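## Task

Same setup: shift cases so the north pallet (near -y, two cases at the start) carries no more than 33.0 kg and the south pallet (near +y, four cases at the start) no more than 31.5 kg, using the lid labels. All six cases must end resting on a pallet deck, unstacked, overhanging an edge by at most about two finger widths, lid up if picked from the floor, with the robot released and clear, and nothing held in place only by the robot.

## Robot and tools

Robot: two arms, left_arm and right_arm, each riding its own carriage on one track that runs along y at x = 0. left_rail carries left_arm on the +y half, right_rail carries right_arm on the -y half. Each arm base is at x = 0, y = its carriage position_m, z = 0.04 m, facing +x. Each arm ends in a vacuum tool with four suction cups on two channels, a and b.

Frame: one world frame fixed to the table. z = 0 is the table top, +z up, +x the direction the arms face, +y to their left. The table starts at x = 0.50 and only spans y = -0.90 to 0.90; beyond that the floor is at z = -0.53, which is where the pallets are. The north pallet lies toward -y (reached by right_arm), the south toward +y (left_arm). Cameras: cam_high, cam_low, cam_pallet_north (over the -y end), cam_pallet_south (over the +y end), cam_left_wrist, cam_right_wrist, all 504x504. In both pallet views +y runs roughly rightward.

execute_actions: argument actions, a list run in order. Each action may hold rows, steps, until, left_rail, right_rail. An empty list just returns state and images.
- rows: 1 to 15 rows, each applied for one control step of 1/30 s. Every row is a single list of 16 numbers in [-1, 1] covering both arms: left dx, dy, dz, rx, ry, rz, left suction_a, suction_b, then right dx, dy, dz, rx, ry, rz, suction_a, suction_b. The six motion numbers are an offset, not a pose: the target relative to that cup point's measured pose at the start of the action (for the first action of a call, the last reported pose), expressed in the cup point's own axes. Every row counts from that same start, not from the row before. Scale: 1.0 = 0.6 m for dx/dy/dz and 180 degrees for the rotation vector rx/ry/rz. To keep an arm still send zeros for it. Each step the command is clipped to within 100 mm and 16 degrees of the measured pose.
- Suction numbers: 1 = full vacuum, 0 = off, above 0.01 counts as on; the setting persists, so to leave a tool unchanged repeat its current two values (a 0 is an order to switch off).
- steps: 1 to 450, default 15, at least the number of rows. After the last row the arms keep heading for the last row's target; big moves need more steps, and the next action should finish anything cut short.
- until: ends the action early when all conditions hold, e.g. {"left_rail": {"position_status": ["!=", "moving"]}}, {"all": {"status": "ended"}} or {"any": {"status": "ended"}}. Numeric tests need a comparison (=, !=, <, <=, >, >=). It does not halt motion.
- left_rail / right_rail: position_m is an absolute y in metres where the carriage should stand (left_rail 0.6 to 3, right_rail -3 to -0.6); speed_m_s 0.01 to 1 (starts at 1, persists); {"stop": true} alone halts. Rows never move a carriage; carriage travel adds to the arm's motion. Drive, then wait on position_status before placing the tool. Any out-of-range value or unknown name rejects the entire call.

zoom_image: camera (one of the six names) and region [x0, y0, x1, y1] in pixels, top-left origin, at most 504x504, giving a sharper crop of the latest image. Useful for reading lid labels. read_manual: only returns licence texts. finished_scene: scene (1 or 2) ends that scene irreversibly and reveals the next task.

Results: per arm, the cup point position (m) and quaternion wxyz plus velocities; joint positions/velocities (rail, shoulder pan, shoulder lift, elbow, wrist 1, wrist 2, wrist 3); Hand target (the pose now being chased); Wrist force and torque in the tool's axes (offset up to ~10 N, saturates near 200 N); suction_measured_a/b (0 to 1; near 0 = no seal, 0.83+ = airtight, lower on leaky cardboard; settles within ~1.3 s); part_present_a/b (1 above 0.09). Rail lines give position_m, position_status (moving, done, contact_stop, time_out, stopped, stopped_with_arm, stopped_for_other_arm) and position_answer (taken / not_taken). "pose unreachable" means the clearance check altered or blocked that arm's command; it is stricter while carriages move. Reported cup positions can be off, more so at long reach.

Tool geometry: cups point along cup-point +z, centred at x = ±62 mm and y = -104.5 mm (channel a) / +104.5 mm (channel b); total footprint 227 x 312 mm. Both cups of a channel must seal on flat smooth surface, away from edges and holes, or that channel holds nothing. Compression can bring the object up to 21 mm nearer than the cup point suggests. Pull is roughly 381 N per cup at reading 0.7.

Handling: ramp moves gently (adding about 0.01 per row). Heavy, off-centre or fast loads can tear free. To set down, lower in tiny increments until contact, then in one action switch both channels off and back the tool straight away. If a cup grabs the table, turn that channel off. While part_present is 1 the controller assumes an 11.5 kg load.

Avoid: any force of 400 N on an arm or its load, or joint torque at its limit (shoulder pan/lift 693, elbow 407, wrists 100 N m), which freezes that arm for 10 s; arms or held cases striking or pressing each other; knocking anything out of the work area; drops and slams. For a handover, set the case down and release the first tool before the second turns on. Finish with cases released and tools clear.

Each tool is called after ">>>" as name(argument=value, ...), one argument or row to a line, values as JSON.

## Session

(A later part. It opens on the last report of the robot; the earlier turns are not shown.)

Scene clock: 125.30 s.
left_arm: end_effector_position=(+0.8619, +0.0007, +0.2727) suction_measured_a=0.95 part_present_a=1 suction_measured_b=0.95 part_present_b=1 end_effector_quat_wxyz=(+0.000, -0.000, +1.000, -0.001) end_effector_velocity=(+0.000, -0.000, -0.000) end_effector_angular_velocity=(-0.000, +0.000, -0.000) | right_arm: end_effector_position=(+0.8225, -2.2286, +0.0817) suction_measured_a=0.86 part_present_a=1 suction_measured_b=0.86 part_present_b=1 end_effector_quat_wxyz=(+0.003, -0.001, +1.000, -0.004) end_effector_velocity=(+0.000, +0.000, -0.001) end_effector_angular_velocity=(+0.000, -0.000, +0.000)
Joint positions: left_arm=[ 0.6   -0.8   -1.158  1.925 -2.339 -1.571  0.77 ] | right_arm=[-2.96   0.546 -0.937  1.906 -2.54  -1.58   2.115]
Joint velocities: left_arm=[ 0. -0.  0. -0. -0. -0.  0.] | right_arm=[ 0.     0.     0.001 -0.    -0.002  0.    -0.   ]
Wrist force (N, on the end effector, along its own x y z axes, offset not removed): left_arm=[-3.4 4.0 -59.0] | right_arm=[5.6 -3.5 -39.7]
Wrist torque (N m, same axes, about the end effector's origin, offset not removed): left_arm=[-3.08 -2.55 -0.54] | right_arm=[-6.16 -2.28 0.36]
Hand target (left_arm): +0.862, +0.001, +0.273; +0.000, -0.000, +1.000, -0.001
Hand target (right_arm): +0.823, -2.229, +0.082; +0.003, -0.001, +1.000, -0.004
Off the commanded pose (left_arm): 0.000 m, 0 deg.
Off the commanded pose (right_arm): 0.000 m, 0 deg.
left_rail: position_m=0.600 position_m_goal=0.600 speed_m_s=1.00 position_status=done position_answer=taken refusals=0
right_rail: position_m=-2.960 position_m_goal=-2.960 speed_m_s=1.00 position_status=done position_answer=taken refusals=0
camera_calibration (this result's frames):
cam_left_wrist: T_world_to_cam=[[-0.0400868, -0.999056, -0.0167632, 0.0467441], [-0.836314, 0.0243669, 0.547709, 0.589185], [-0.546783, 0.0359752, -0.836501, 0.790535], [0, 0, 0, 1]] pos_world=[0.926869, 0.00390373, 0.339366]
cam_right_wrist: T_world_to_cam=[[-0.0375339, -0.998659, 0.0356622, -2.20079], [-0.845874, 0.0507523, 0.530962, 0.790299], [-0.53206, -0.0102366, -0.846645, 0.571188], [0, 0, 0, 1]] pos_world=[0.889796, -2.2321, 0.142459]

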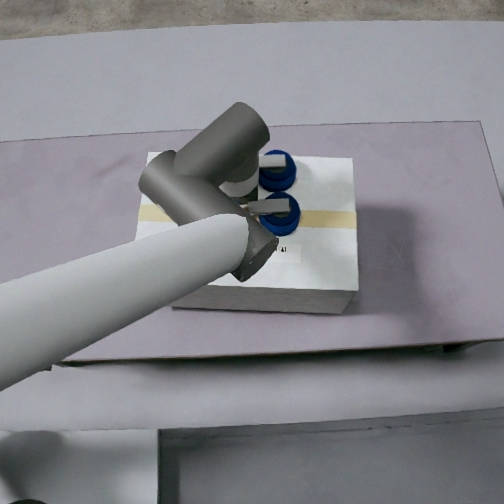

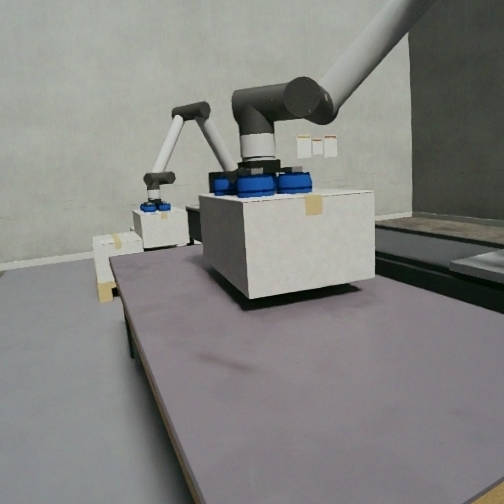

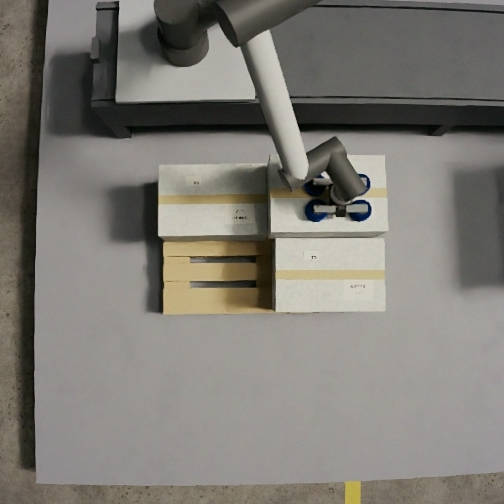

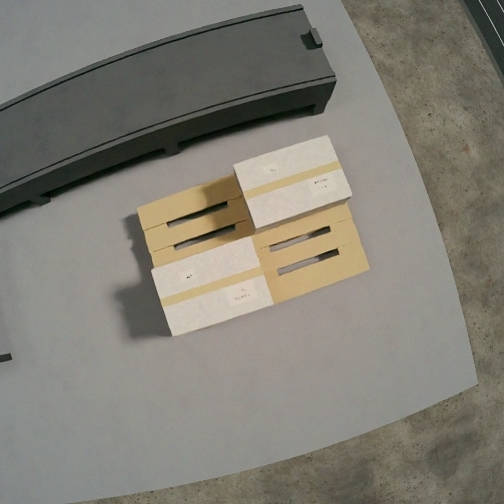

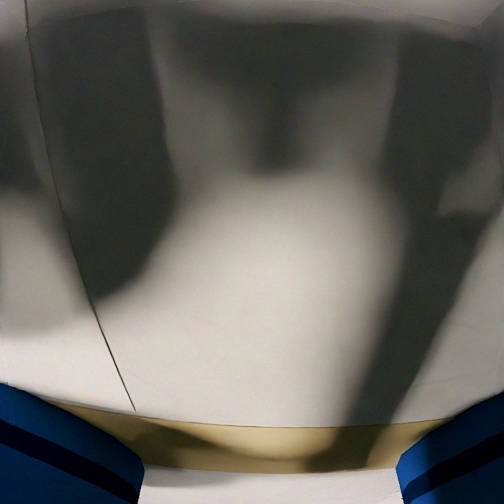

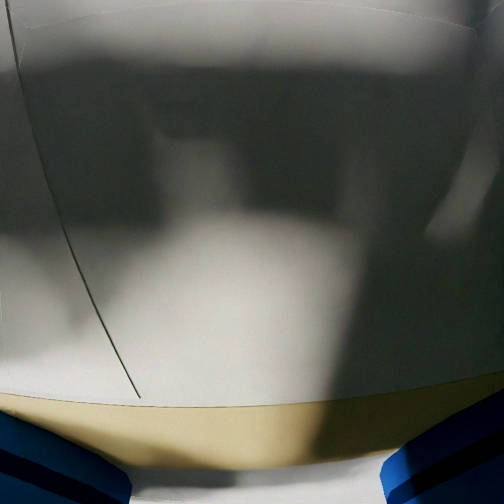

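Clear now. Continue both down.

>>> execute_actions(
  actions=[
    {"rows":[[0,0,0.02,0,0,0,1,1,0,0,0.08,0,0,0,1,1],[0,0,0.04,0,0,0,1,1,0,0,0.16,0,0,0,1,1],[0,0,0.05,0,0,0,1,1,0,0,0.24,0,0,0,1,1],[0,0,0.05,0,0,0,1,1,0,0,0.3,0,0,0,1,1]],"steps":35},
  ],
)

Scene clock: 129.67 s.
left_arm: end_effector_position=(+0.8620, +0.0006, +0.2427) suction_measured_a=0.95 part_present_a=1 suction_measured_b=0.95 part_present_b=1 end_effector_quat_wxyz=(+0.000, -0.000, +1.000, -0.001) end_effector_velocity=(-0.000, +0.000, -0.000) end_effector_angular_velocity=(+0.000, +0.000, -0.000) | right_arm: end_effector_position=(+0.8236, -2.2302, -0.0983) suction_measured_a=0.86 part_present_a=1 suction_measured_b=0.86 part_present_b=1 end_effector_quat_wxyz=(+0.003, -0.001, +1.000, -0.004) end_effector_velocity=(+0.000, +0.001, -0.001) end_effector_angular_velocity=(+0.000, -0.000, -0.000)
Joint positions: left_arm=[ 0.6   -0.8   -1.132  1.938 -2.379 -1.571  0.77 ] | right_arm=[-2.96   0.544 -0.743  1.907 -2.736 -1.58   2.113]
Joint velocities: left_arm=[ 0.  0.  0.  0. -0. -0.  0.] | right_arm=[ 0.     0.     0.001 -0.001 -0.001  0.     0.001]
Wrist force (N, on the end effector, along its own x y z axes, offset not removed): left_arm=[-5.4 -3.3 -56.5] | right_arm=[2.8 0.4 -33.0]
Wrist torque (N m, same axes, about the end effector's origin, offset not removed): left_arm=[-4.12 -2.15 -0.47] | right_arm=[-5.71 -2.04 0.48]
Hand target (left_arm): +0.862, +0.001, +0.243; +0.000, -0.000, +1.000, -0.001
Hand target (right_arm): +0.824, -2.230, -0.098; +0.003, -0.001, +1.000, -0.004
Off the commanded pose (left_arm): 0.000 m, 0 deg.
Off the commanded pose (right_arm): 0.000 m, 0 deg.
left_rail: position_m=0.600 position_m_goal=0.600 speed_m_s=1.00 position_status=done position_answer=taken refusals=0
right_rail: position_m=-2.960 position_m_goal=-2.960 speed_m_s=1.00 position_status=done position_answer=taken refusals=0
camera_calibration (this result's frames):
cam_left_wrist: T_world_to_cam=[[-0.0400868, -0.999056, -0.0167543, 0.046225], [-0.836319, 0.024372, 0.547701, 0.605618], [-0.546776, 0.0359675, -0.836506, 0.765468], [0, 0, 0, 1]] pos_world=[0.926883, 0.00388918, 0.309396]
cam_right_wrist: T_world_to_cam=[[-0.0375854, -0.998655, 0.0357041, -2.19587], [-0.845846, 0.0508187, 0.531002, 0.887039], [-0.532102, -0.0102423, -0.846618, 0.419341], [0, 0, 0, 1]] pos_world=[0.890898, -2.2337, -0.0375951]

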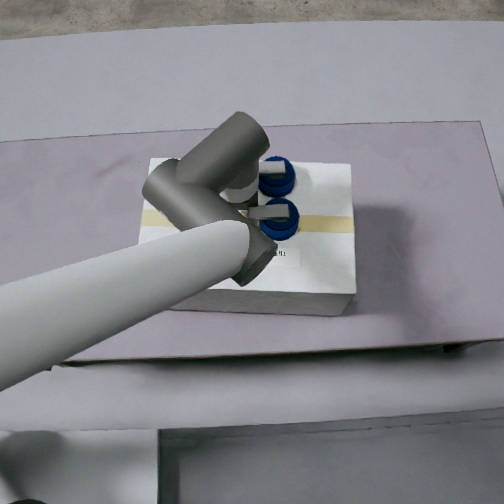

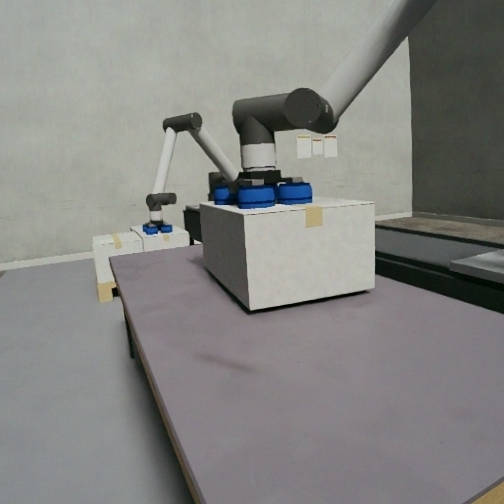

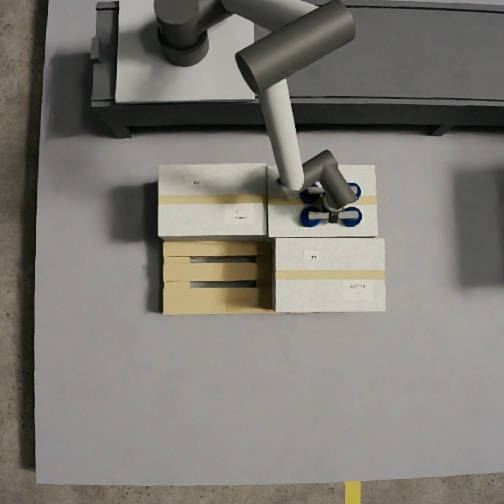

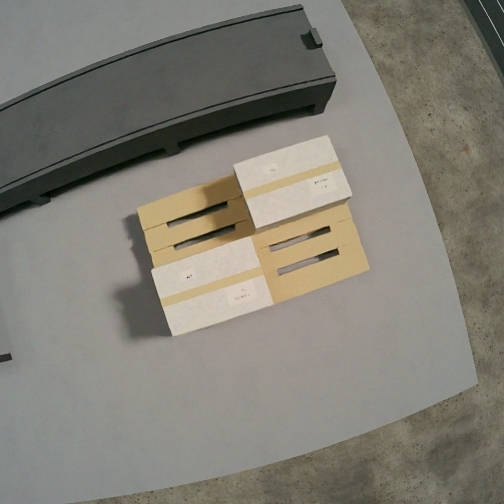

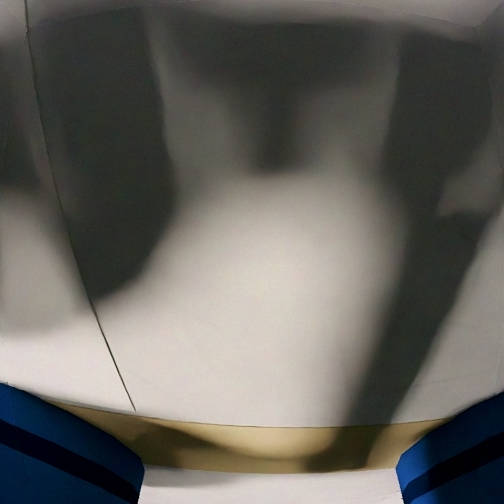

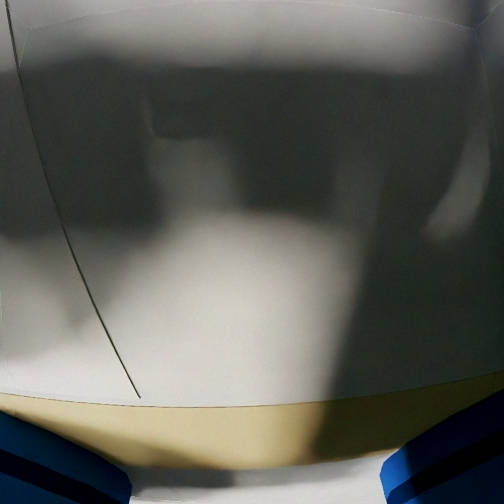

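>>> execute_actions(
  actions=[
    {"rows":[[0,0,0.01,0,0,0,1,1,0,0,0.03,0,0,0,1,1]],"steps":20},
    {"rows":[[0,0,-0.45,0,0,0,0,0,0,0,-0.9,0,0,0,0,0]],"steps":45},
    {"rows":[[0,1,0,0,0,0,0,0,0,0,0,0,0,0,0,0]],"steps":45,"right_rail":{"position_m":-1.2}},
    {"left_rail":{"position_m":1.5},"steps":150,"until":{"all":{"status":"ended"}}},
    {"right_rail":{"position_m":-0.6},"steps":150,"until":{"all":{"status":"ended"}}},
  ],
)

Scene clock: 140.63 s.
left_arm: end_effector_position=(+0.8613, +1.5006, +0.5065) suction_measured_a=0.00 part_present_a=0 suction_measured_b=0.00 part_present_b=0 end_effector_quat_wxyz=(+0.001, -0.000, +1.000, -0.001) end_effector_velocity=(+0.000, -0.000, -0.000) end_effector_angular_velocity=(+0.000, +0.000, -0.000) | right_arm: end_effector_position=(+0.8204, +0.1345, +0.4212) suction_measured_a=0.00 part_present_a=0 suction_measured_b=0.00 part_present_b=0 end_effector_quat_wxyz=(+0.003, -0.001, +1.000, -0.004) end_effector_velocity=(-0.000, -0.000, -0.000) end_effector_angular_velocity=(-0.000, +0.000, -0.000)
Joint positions: left_arm=[ 1.5   -0.235 -1.53   2.021 -2.063 -1.572  1.335] | right_arm=[-0.6    0.549 -1.217  1.758 -2.114 -1.58   2.118]
Joint velocities: left_arm=[ 0. -0.  0. -0. -0.  0.  0.] | right_arm=[ 0. -0. -0.  0.  0. -0.  0.]
Wrist force (N, on the end effector, along its own x y z axes, offset not removed): left_arm=[-0.3 -6.2 -3.0] | right_arm=[-4.0 -1.0 2.3]
Wrist torque (N m, same axes, about the end effector's origin, offset not removed): left_arm=[-0.31 0.68 -0.45] | right_arm=[0.27 0.88 0.20]
Hand target (left_arm): +0.861, +1.501, +0.507; +0.001, -0.000, +1.000, -0.001
Hand target (right_arm): +0.820, +0.134, +0.421; +0.003, -0.001, +1.000, -0.004
Off the commanded pose (left_arm): 0.001 m, 0 deg.
Off the commanded pose (right_arm): 0.000 m, 0 deg.
left_rail: position_m=1.500 position_m_goal=1.500 speed_m_s=1.00 position_status=done position_answer=taken refusals=0
right_rail: position_m=-0.600 position_m_goal=-0.600 speed_m_s=1.00 position_status=done position_answer=taken refusals=0
camera_calibration (this result's frames):
cam_left_wrist: T_world_to_cam=[[-0.0400623, -0.999044, -0.0175019, 1.54954], [-0.836848, 0.023977, 0.546911, 0.425452], [-0.545968, 0.0365569, -0.837008, 0.930544], [0, 0, 0, 1]] pos_world=[0.926163, 1.50384, 0.573308]
cam_right_wrist: T_world_to_cam=[[-0.0376575, -0.998676, 0.0350358, 0.147278], [-0.846189, 0.0505181, 0.530483, 0.48885], [-0.53155, -0.00967022, -0.846972, 0.881248], [0, 0, 0, 1]] pos_world=[0.887633, 0.130909, 0.481906]

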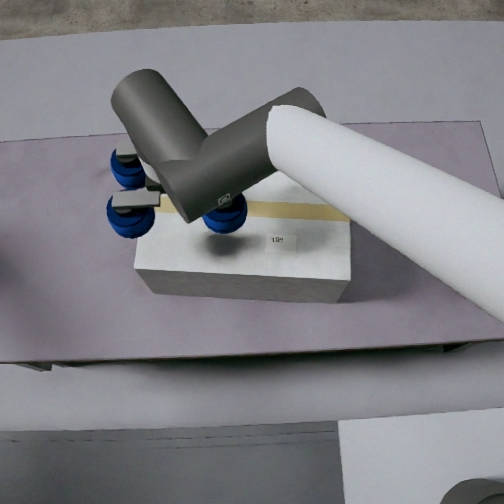

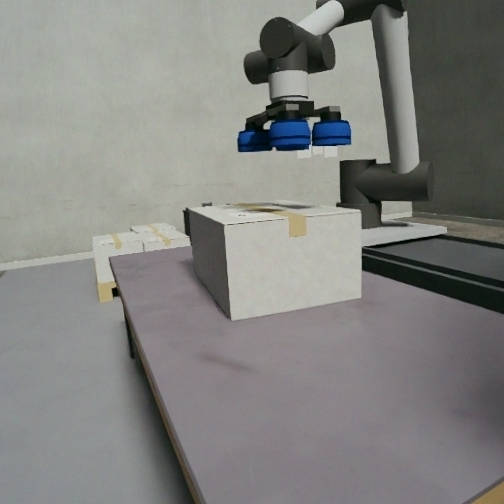

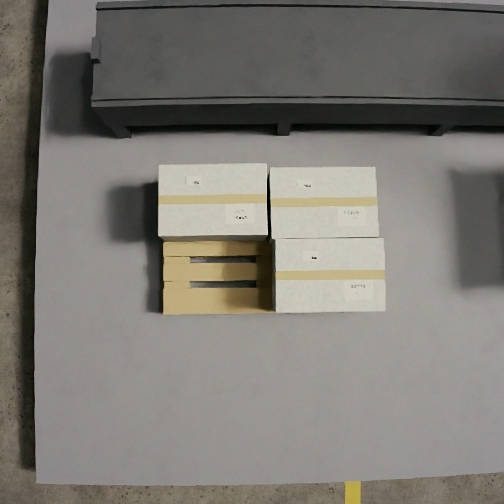

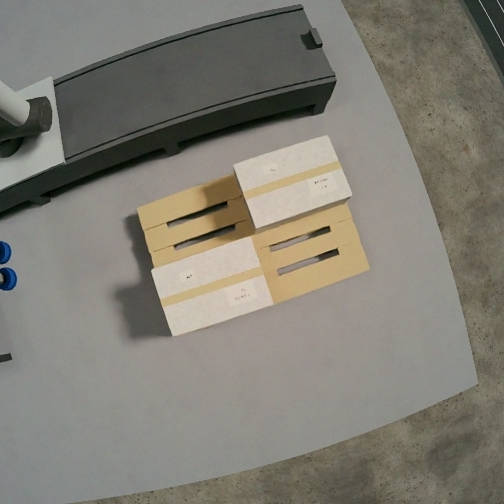

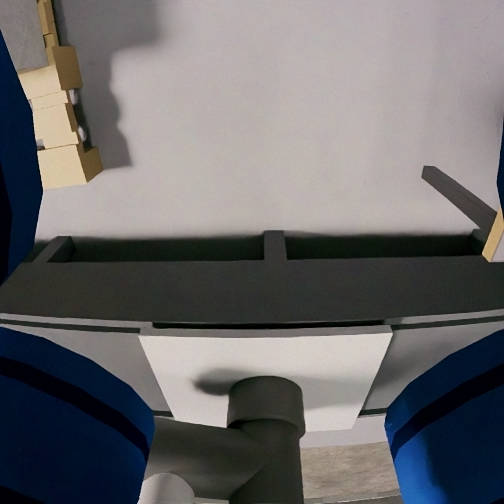

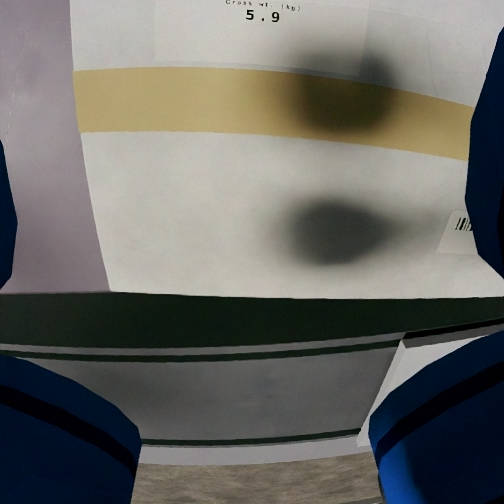

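Right to (0.862, 0.0), down to z≈0.235.

>>> execute_actions(
  actions=[
    {"rows":[[0,0,0,0,0,0,0,0,-0.07,-0.224,0,0,0,0,0,0]],"steps":30},
    {"rows":[[0,0,0,0,0,0,0,0,0,0,0.31,0,0,0,1,1]],"steps":45},
  ],
)

Scene clock: 146.17 s.
left_arm: end_effector_position=(+0.8613, +1.5006, +0.5065) suction_measured_a=0.00 part_present_a=0 suction_measured_b=0.00 part_present_b=0 end_effector_quat_wxyz=(+0.001, -0.000, +1.000, -0.001) end_effector_velocity=(-0.000, +0.000, +0.000) end_effector_angular_velocity=(-0.000, -0.000, -0.000) | right_arm: end_effector_position=(+0.8639, -0.0012, +0.2364) suction_measured_a=0.86 part_present_a=1 suction_measured_b=0.86 part_present_b=1 end_effector_quat_wxyz=(+0.003, -0.001, +1.000, -0.004) end_effector_velocity=(-0.000, +0.000, -0.000) end_effector_angular_velocity=(-0.000, +0.000, -0.000)
Joint positions: left_arm=[ 1.5   -0.235 -1.53   2.021 -2.063 -1.572  1.335] | right_arm=[-0.6    0.416 -1.125  1.939 -2.387 -1.58   1.985]
Joint velocities: left_arm=[ 0.  0. -0.  0. -0.  0.  0.] | right_arm=[ 0.  0.  0.  0. -0.  0.  0.]
Wrist force (N, on the end effector, along its own x y z axes, offset not removed): left_arm=[-8.4 -4.0 -2.2] | right_arm=[3.8 0.0 -56.8]
Wrist torque (N m, same axes, about the end effector's origin, offset not removed): left_arm=[-0.08 1.69 -0.42] | right_arm=[-3.13 -0.97 -0.08]
Hand target (left_arm): +0.861, +1.501, +0.507; +0.001, -0.000, +1.000, -0.001
Hand target (right_arm): +0.864, -0.001, +0.236; +0.003, -0.001, +1.000, -0.004
Off the commanded pose (left_arm): 0.000 m, 0 deg.
Off the commanded pose (right_arm): 0.000 m, 0 deg.
left_rail: position_m=1.500 position_m_goal=1.500 speed_m_s=1.00 position_status=done position_answer=taken refusals=0
right_rail: position_m=-0.600 position_m_goal=-0.600 speed_m_s=1.00 position_status=done position_answer=taken refusals=0
camera_calibration (this result's frames):
cam_left_wrist: T_world_to_cam=[[-0.0400639, -0.999043, -0.0175303, 1.54956], [-0.836851, 0.0239631, 0.546906, 0.42548], [-0.545962, 0.0365814, -0.837011, 0.930504], [0, 0, 0, 1]] pos_world=[0.926165, 1.50384, 0.573309]
cam_right_wrist: T_world_to_cam=[[-0.0376251, -0.99868, 0.034963, 0.0198872], [-0.846254, 0.0504508, 0.530385, 0.630552], [-0.531449, -0.00963179, -0.847036, 0.746487], [0, 0, 0, 1]] pos_world=[0.931075, -0.00476087, 0.297171]

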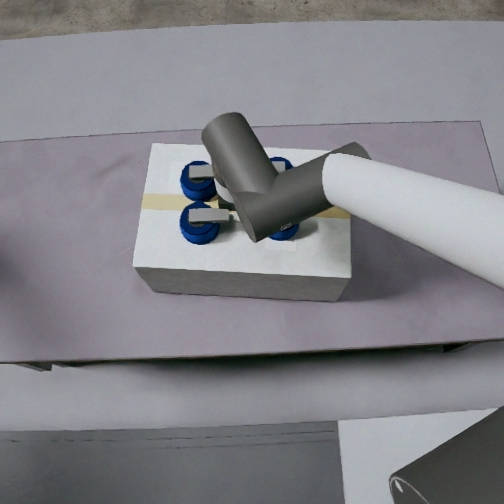

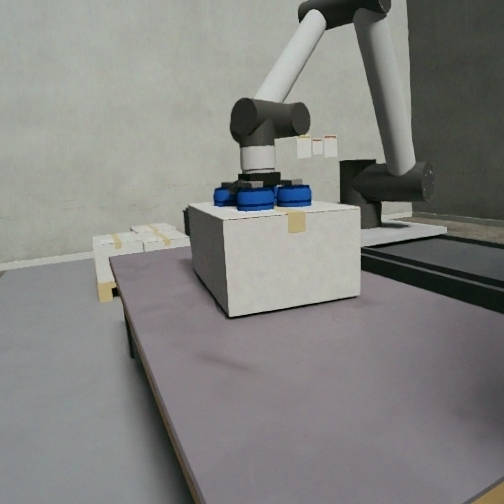

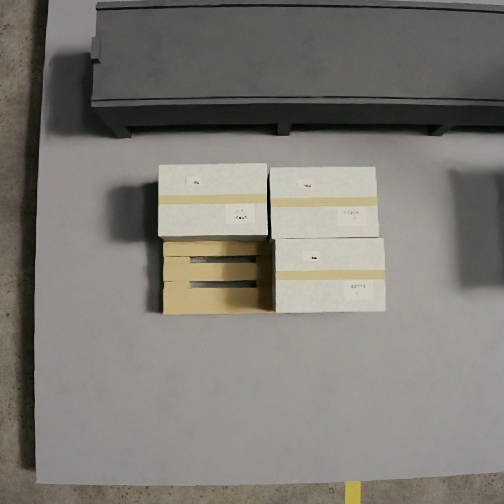

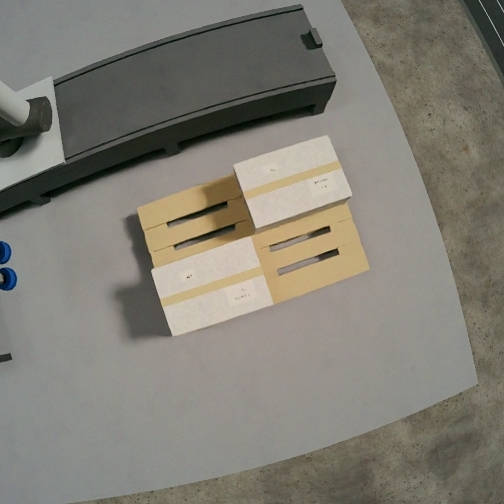

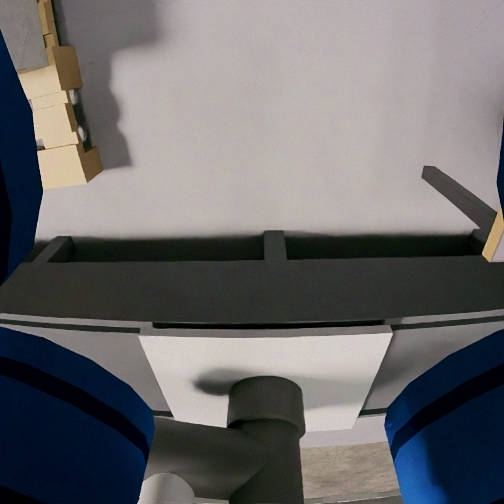

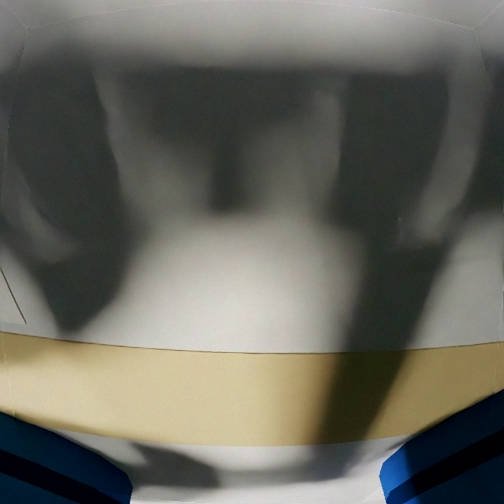

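>>> execute_actions(
  actions=[
    {"rows":[[0,0,0,0,0,0,0,0,0,0,-0.03,0,0,0,1,1],[0,0,0,0,0,0,0,0,0,0,-0.08,0,0,0,1,1],[0,0,0,0,0,0,0,0,0,0,-0.15,0,0,0,1,1],[0,0,0,0,0,0,0,0,0,0,-0.3,0,0,0,1,1]],"steps":35},
    {"right_rail":{"position_m":-3.0},"steps":200,"until":{"all":{"status":"ended"}}},
    {"rows":[[0,0,0,0,0,0,0,0,-0.08,-0.1,0,0,0,0,1,1],[0,0,0,0,0,0,0,0,-0.16,-0.2,0,0,0,0,1,1],[0,0,0,0,0,0,0,0,-0.28,-0.35,0,0,0,0,1,1],[0,0,0,0,0,0,0,0,-0.44,-0.55,0,0,0,0,1,1],[0,0,0,0,0,0,0,0,-0.56,-0.68,0,0,0,0,1,1]],"steps":50},
    {"rows":[[0,0,0,0,0,0,0,0,0,0,0.1,0,0,0,1,1],[0,0,0,0,0,0,0,0,0,0,0.2,0,0,0,1,1],[0,0,0,0,0,0,0,0,0,0,0.35,0,0,0,1,1],[0,0,0,0,0,0,0,0,0,0,0.5,0,0,0,1,1]],"steps":45},
  ],
)

Scene clock: 164.87 s.
left_arm: end_effector_position=(+0.8613, +1.5006, +0.5065) suction_measured_a=0.00 part_present_a=0 suction_measured_b=0.00 part_present_b=0 end_effector_quat_wxyz=(+0.001, -0.000, +1.000, -0.001) end_effector_velocity=(+0.000, -0.000, -0.000) end_effector_angular_velocity=(-0.000, +0.000, -0.000) | right_arm: end_effector_position=(+1.2007, -2.8095, +0.1218) suction_measured_a=0.86 part_present_a=1 suction_measured_b=0.86 part_present_b=1 end_effector_quat_wxyz=(+0.003, -0.001, +1.000, -0.003) end_effector_velocity=(+0.000, +0.000, -0.001) end_effector_angular_velocity=(+0.000, +0.000, -0.000)
Joint positions: left_arm=[ 1.5   -0.235 -1.53   2.021 -2.063 -1.572  1.335] | right_arm=[-3.    -0.007 -0.888  1.714 -2.403 -1.578  1.562]
Joint velocities: left_arm=[ 0. -0.  0. -0. -0. -0.  0.] | right_arm=[ 0.     0.     0.001 -0.    -0.     0.     0.   ]
Wrist force (N, on the end effector, along its own x y z axes, offset not removed): left_arm=[-6.4 -5.3 -7.7] | right_arm=[3.6 2.0 -59.1]
Wrist torque (N m, same axes, about the end effector's origin, offset not removed): left_arm=[-0.37 1.24 -0.55] | right_arm=[-2.90 -0.77 0.29]
Hand target (left_arm): +0.861, +1.501, +0.507; +0.001, -0.000, +1.000, -0.001
Hand target (right_arm): +1.201, -2.810, +0.122; +0.003, -0.001, +1.000, -0.003
Off the commanded pose (left_arm): 0.000 m, 0 deg.
Off the commanded pose (right_arm): 0.000 m, 0 deg.
left_rail: position_m=1.500 position_m_goal=1.500 speed_m_s=1.00 position_status=done position_answer=taken refusals=0
right_rail: position_m=-3.000 position_m_goal=-3.000 speed_m_s=1.00 position_status=done position_answer=taken refusals=0
camera_calibration (this result's frames):
cam_left_wrist: T_world_to_cam=[[-0.0400638, -0.999043, -0.0175302, 1.54956], [-0.836851, 0.023963, 0.546906, 0.42548], [-0.545962, 0.0365813, -0.837011, 0.930504], [0, 0, 0, 1]] pos_world=[0.926165, 1.50384, 0.573309]
cam_right_wrist: T_world_to_cam=[[-0.0376244, -0.998686, 0.0347876, -2.76804], [-0.846511, 0.0503525, 0.529984, 1.11815], [-0.53104, -0.00950775, -0.847294, 0.801276], [0, 0, 0, 1]] pos_world=[1.26789, -2.81309, 0.18261]

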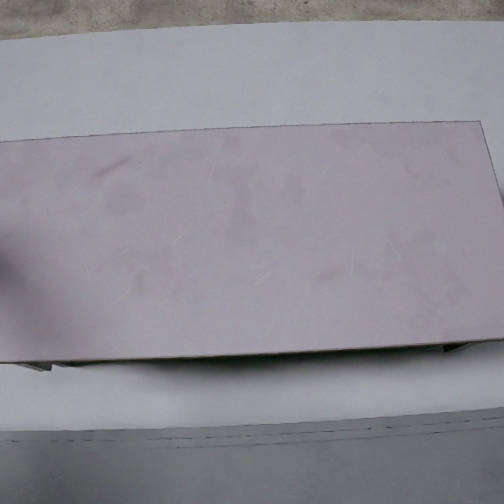

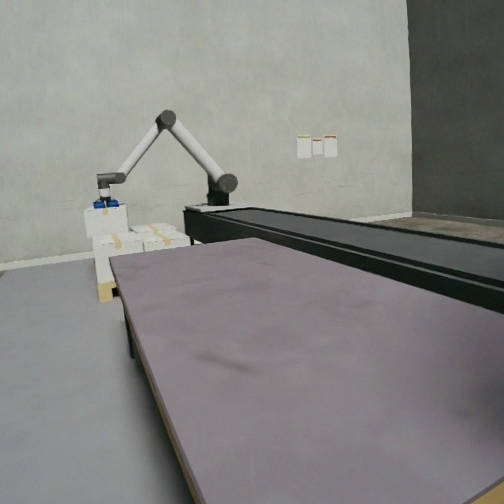

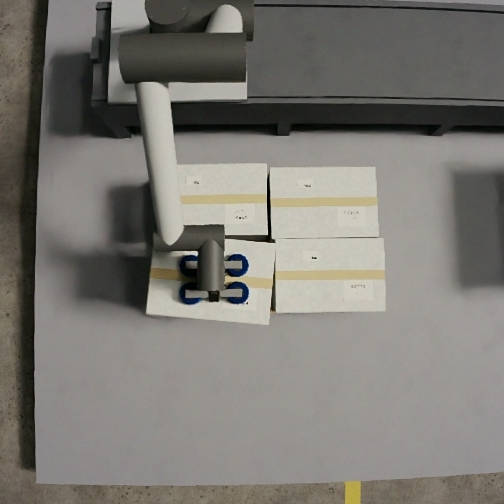

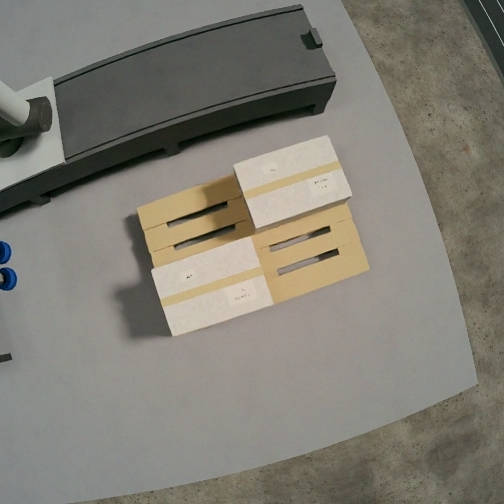

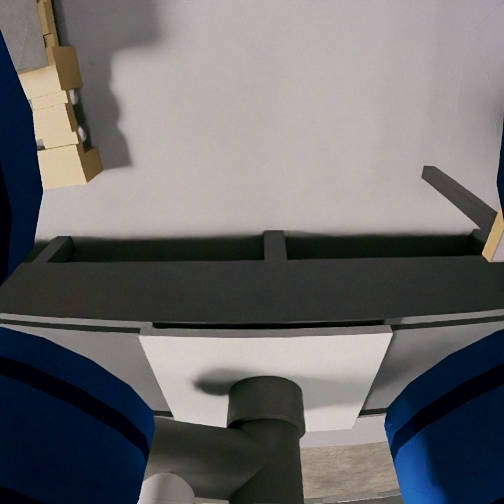

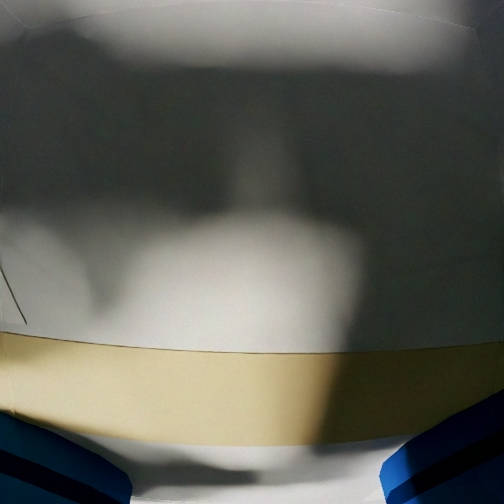

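>>> execute_actions(
  actions=[
    {"rows":[[0,0,0,0,0,0,0,0,0,-0.015,0,0,0,-0.01,1,1],[0,0,0,0,0,0,0,0,0,-0.03,0,0,0,-0.02,1,1]],"steps":25},
    {"rows":[[0,0,0,0,0,0,0,0,0,0,0.08,0,0,0,1,1],[0,0,0,0,0,0,0,0,0,0,0.16,0,0,0,1,1],[0,0,0,0,0,0,0,0,0,0,0.24,0,0,0,1,1],[0,0,0,0,0,0,0,0,0,0,0.32,0,0,0,1,1],[0,0,0,0,0,0,0,0,0,0,0.4,0,0,0,1,1]],"steps":40},
  ],
)

Scene clock: 173.13 s.
left_arm: end_effector_position=(+0.8613, +1.5006, +0.5065) suction_measured_a=0.00 part_present_a=0 suction_measured_b=0.00 part_present_b=0 end_effector_quat_wxyz=(+0.001, -0.000, +1.000, -0.001) end_effector_velocity=(+0.000, -0.000, -0.000) end_effector_angular_velocity=(-0.000, +0.000, -0.000) | right_arm: end_effector_position=(+1.2023, -2.8294, -0.1181) suction_measured_a=0.86 part_present_a=1 suction_measured_b=0.86 part_present_b=1 end_effector_quat_wxyz=(+0.003, -0.032, +0.999, -0.004) end_effector_velocity=(+0.000, +0.000, -0.001) end_effector_angular_velocity=(+0.000, +0.000, +0.000)
Joint positions: left_arm=[ 1.5   -0.235 -1.53   2.021 -2.063 -1.572  1.335] | right_arm=[-3.    -0.024 -0.66   1.721 -2.638 -1.578  1.483]
Joint velocities: left_arm=[ 0. -0.  0. -0.  0. -0.  0.] | right_arm=[ 0.     0.     0.001 -0.    -0.     0.     0.   ]
Wrist force (N, on the end effector, along its own x y z axes, offset not removed): left_arm=[-4.9 -3.5 -5.1] | right_arm=[2.2 -1.0 -56.9]
Wrist torque (N m, same axes, about the end effector's origin, offset not removed): left_arm=[-0.01 0.97 -0.28] | right_arm=[-3.49 -0.67 0.27]
Hand target (left_arm): +0.861, +1.501, +0.507; +0.001, -0.000, +1.000, -0.001
Hand target (right_arm): +1.202, -2.829, -0.118; +0.003, -0.032, +0.999, -0.004
Off the commanded pose (left_arm): 0.000 m, 0 deg.
Off the commanded pose (right_arm): 0.000 m, 0 deg.
left_rail: position_m=1.500 position_m_goal=1.500 speed_m_s=1.00 position_status=done position_answer=taken refusals=0
right_rail: position_m=-3.000 position_m_goal=-3.000 speed_m_s=1.00 position_status=done position_answer=taken refusals=0
camera_calibration (this result's frames):
cam_left_wrist: T_world_to_cam=[[-0.0400639, -0.999043, -0.0175303, 1.54956], [-0.836851, 0.023963, 0.546906, 0.42548], [-0.545962, 0.0365814, -0.837011, 0.930504], [0, 0, 0, 1]] pos_world=[0.926165, 1.50384, 0.573309]
cam_right_wrist: T_world_to_cam=[[0.02496, -0.999068, 0.0352203, -2.85571], [-0.847801, -0.00248587, 0.530308, 1.09971], [-0.529727, -0.0430963, -0.847073, 0.502081], [0, 0, 0, 1]] pos_world=[1.26958, -2.82867, -0.0573094]

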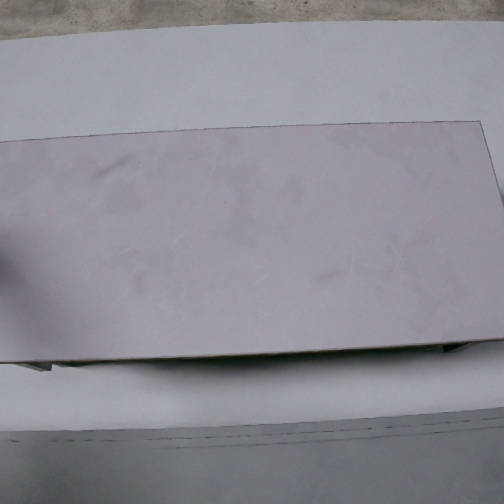

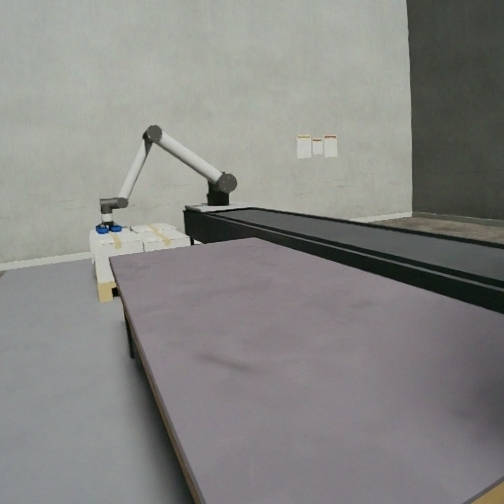

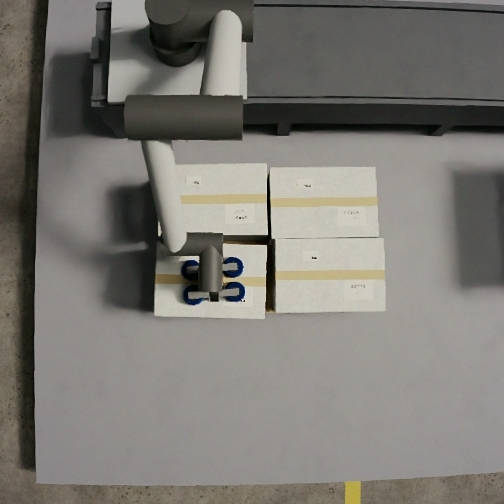

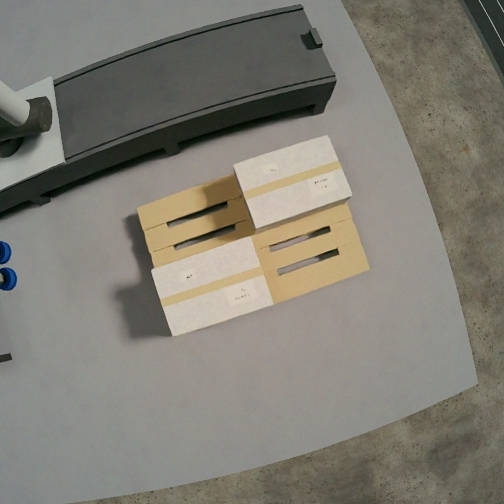

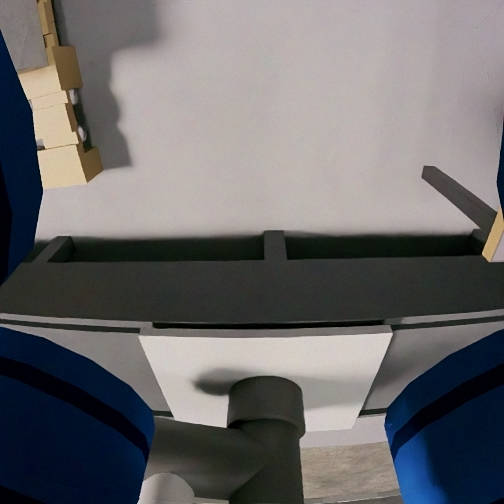

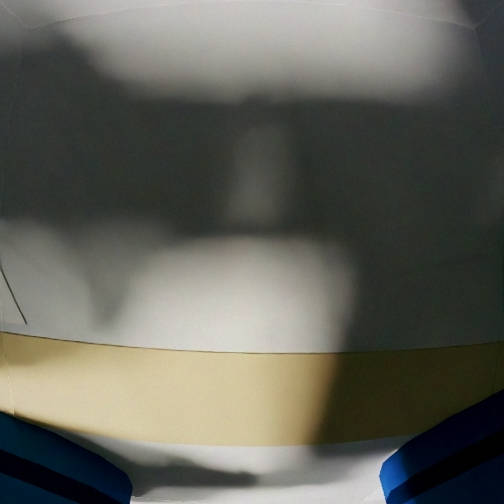

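>>> execute_actions(
  actions=[
    {"rows":[[0,0,0,0,0,0,0,0,0,0,0.02,0,0,0,1,1],[0,0,0,0,0,0,0,0,0,0,0.04,0,0,0,1,1],[0,0,0,0,0,0,0,0,0,0,0.06,0,0,0,1,1]],"steps":30},
    {"rows":[[0,0,0,0,0,0,0,0,0,0,-0.5,0,0,0,0,0]],"steps":60},
  ],
)

Scene clock: 189.77 s.
left_arm: end_effector_position=(+0.8613, +1.5006, +0.5065) suction_measured_a=0.00 part_present_a=0 suction_measured_b=0.00 part_present_b=0 end_effector_quat_wxyz=(+0.001, -0.000, +1.000, -0.001) end_effector_velocity=(-0.000, -0.000, +0.000) end_effector_angular_velocity=(-0.000, -0.000, +0.000) | right_arm: end_effector_position=(+1.2006, -2.8273, +0.1461) suction_measured_a=0.00 part_present_a=0 suction_measured_b=0.00 part_present_b=0 end_effector_quat_wxyz=(+0.003, -0.032, +0.999, -0.004) end_effector_velocity=(+0.000, -0.000, +0.000) end_effector_angular_velocity=(-0.000, -0.000, -0.000)
Joint positions: left_arm=[ 1.5   -0.235 -1.53   2.021 -2.063 -1.572  1.335] | right_arm=[-3.    -0.022 -0.911  1.713 -2.38  -1.578  1.484]
Joint velocities: left_arm=[ 0. -0. -0. -0. -0. -0. -0.] | right_arm=[ 0. -0. -0. -0.  0.  0.  0.]
Wrist force (N, on the end effector, along its own x y z axes, offset not removed): left_arm=[-6.9 -4.0 -3.2] | right_arm=[4.2 3.3 2.4]
Wrist torque (N m, same axes, about the end effector's origin, offset not removed): left_arm=[-0.10 1.46 -0.40] | right_arm=[0.76 -0.29 0.19]
Hand target (left_arm): +0.861, +1.501, +0.507; +0.001, -0.000, +1.000, -0.001
Hand target (right_arm): +1.201, -2.827, +0.146; +0.003, -0.032, +0.999, -0.004
Off the commanded pose (left_arm): 0.000 m, 0 deg.
Off the commanded pose (right_arm): 0.000 m, 0 deg.
left_rail: position_m=1.500 position_m_goal=1.500 speed_m_s=1.00 position_status=done position_answer=taken refusals=0
right_rail: position_m=-3.000 position_m_goal=-3.000 speed_m_s=1.00 position_status=done position_answer=taken refusals=0
camera_calibration (this result's frames):
cam_left_wrist: T_world_to_cam=[[-0.0400639, -0.999043, -0.0175303, 1.54956], [-0.836851, 0.0239631, 0.546906, 0.42548], [-0.545962, 0.0365814, -0.837011, 0.930504], [0, 0, 0, 1]] pos_world=[0.926165, 1.50384, 0.573309]
cam_right_wrist: T_world_to_cam=[[0.0249651, -0.999068, 0.0352223, -2.86292], [-0.847802, -0.00248913, 0.530306, 0.958133], [-0.529724, -0.0431007, -0.847074, 0.725039], [0, 0, 0, 1]] pos_world=[1.26785, -2.82661, 0.206896]

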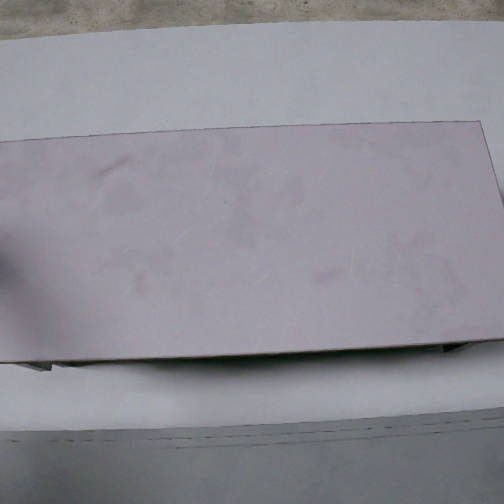

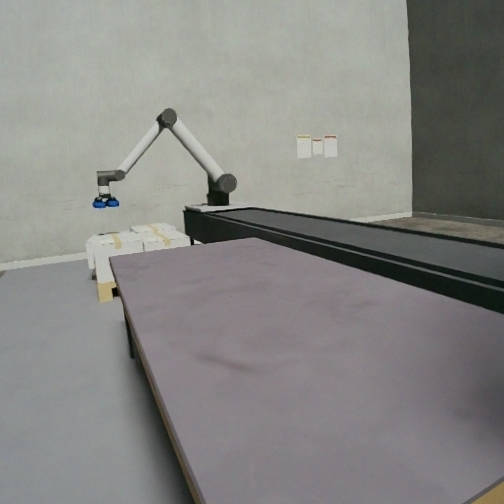

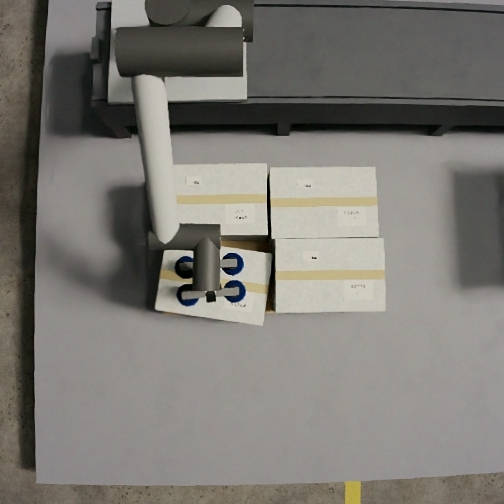

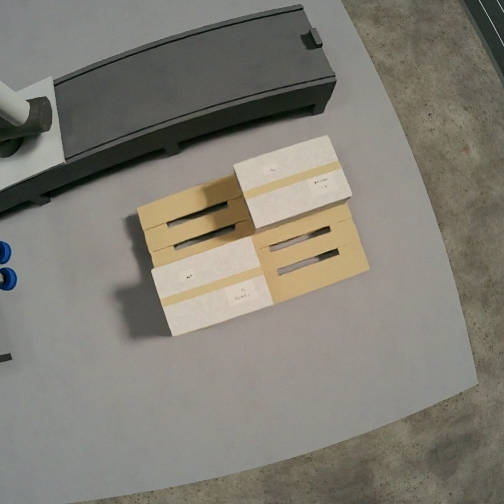

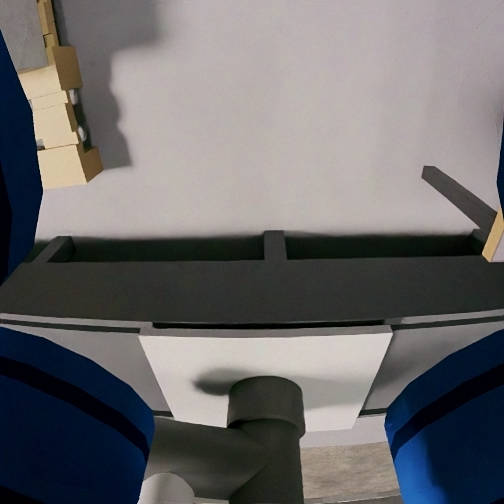

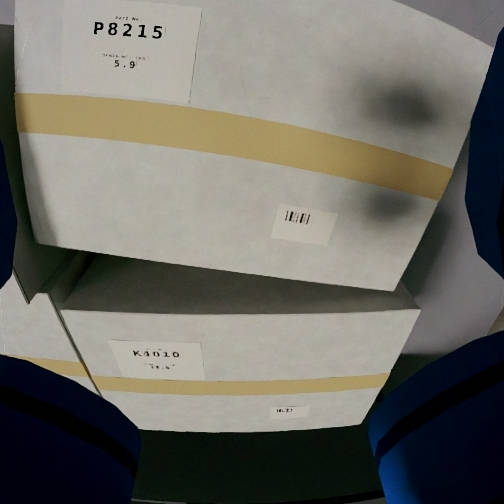

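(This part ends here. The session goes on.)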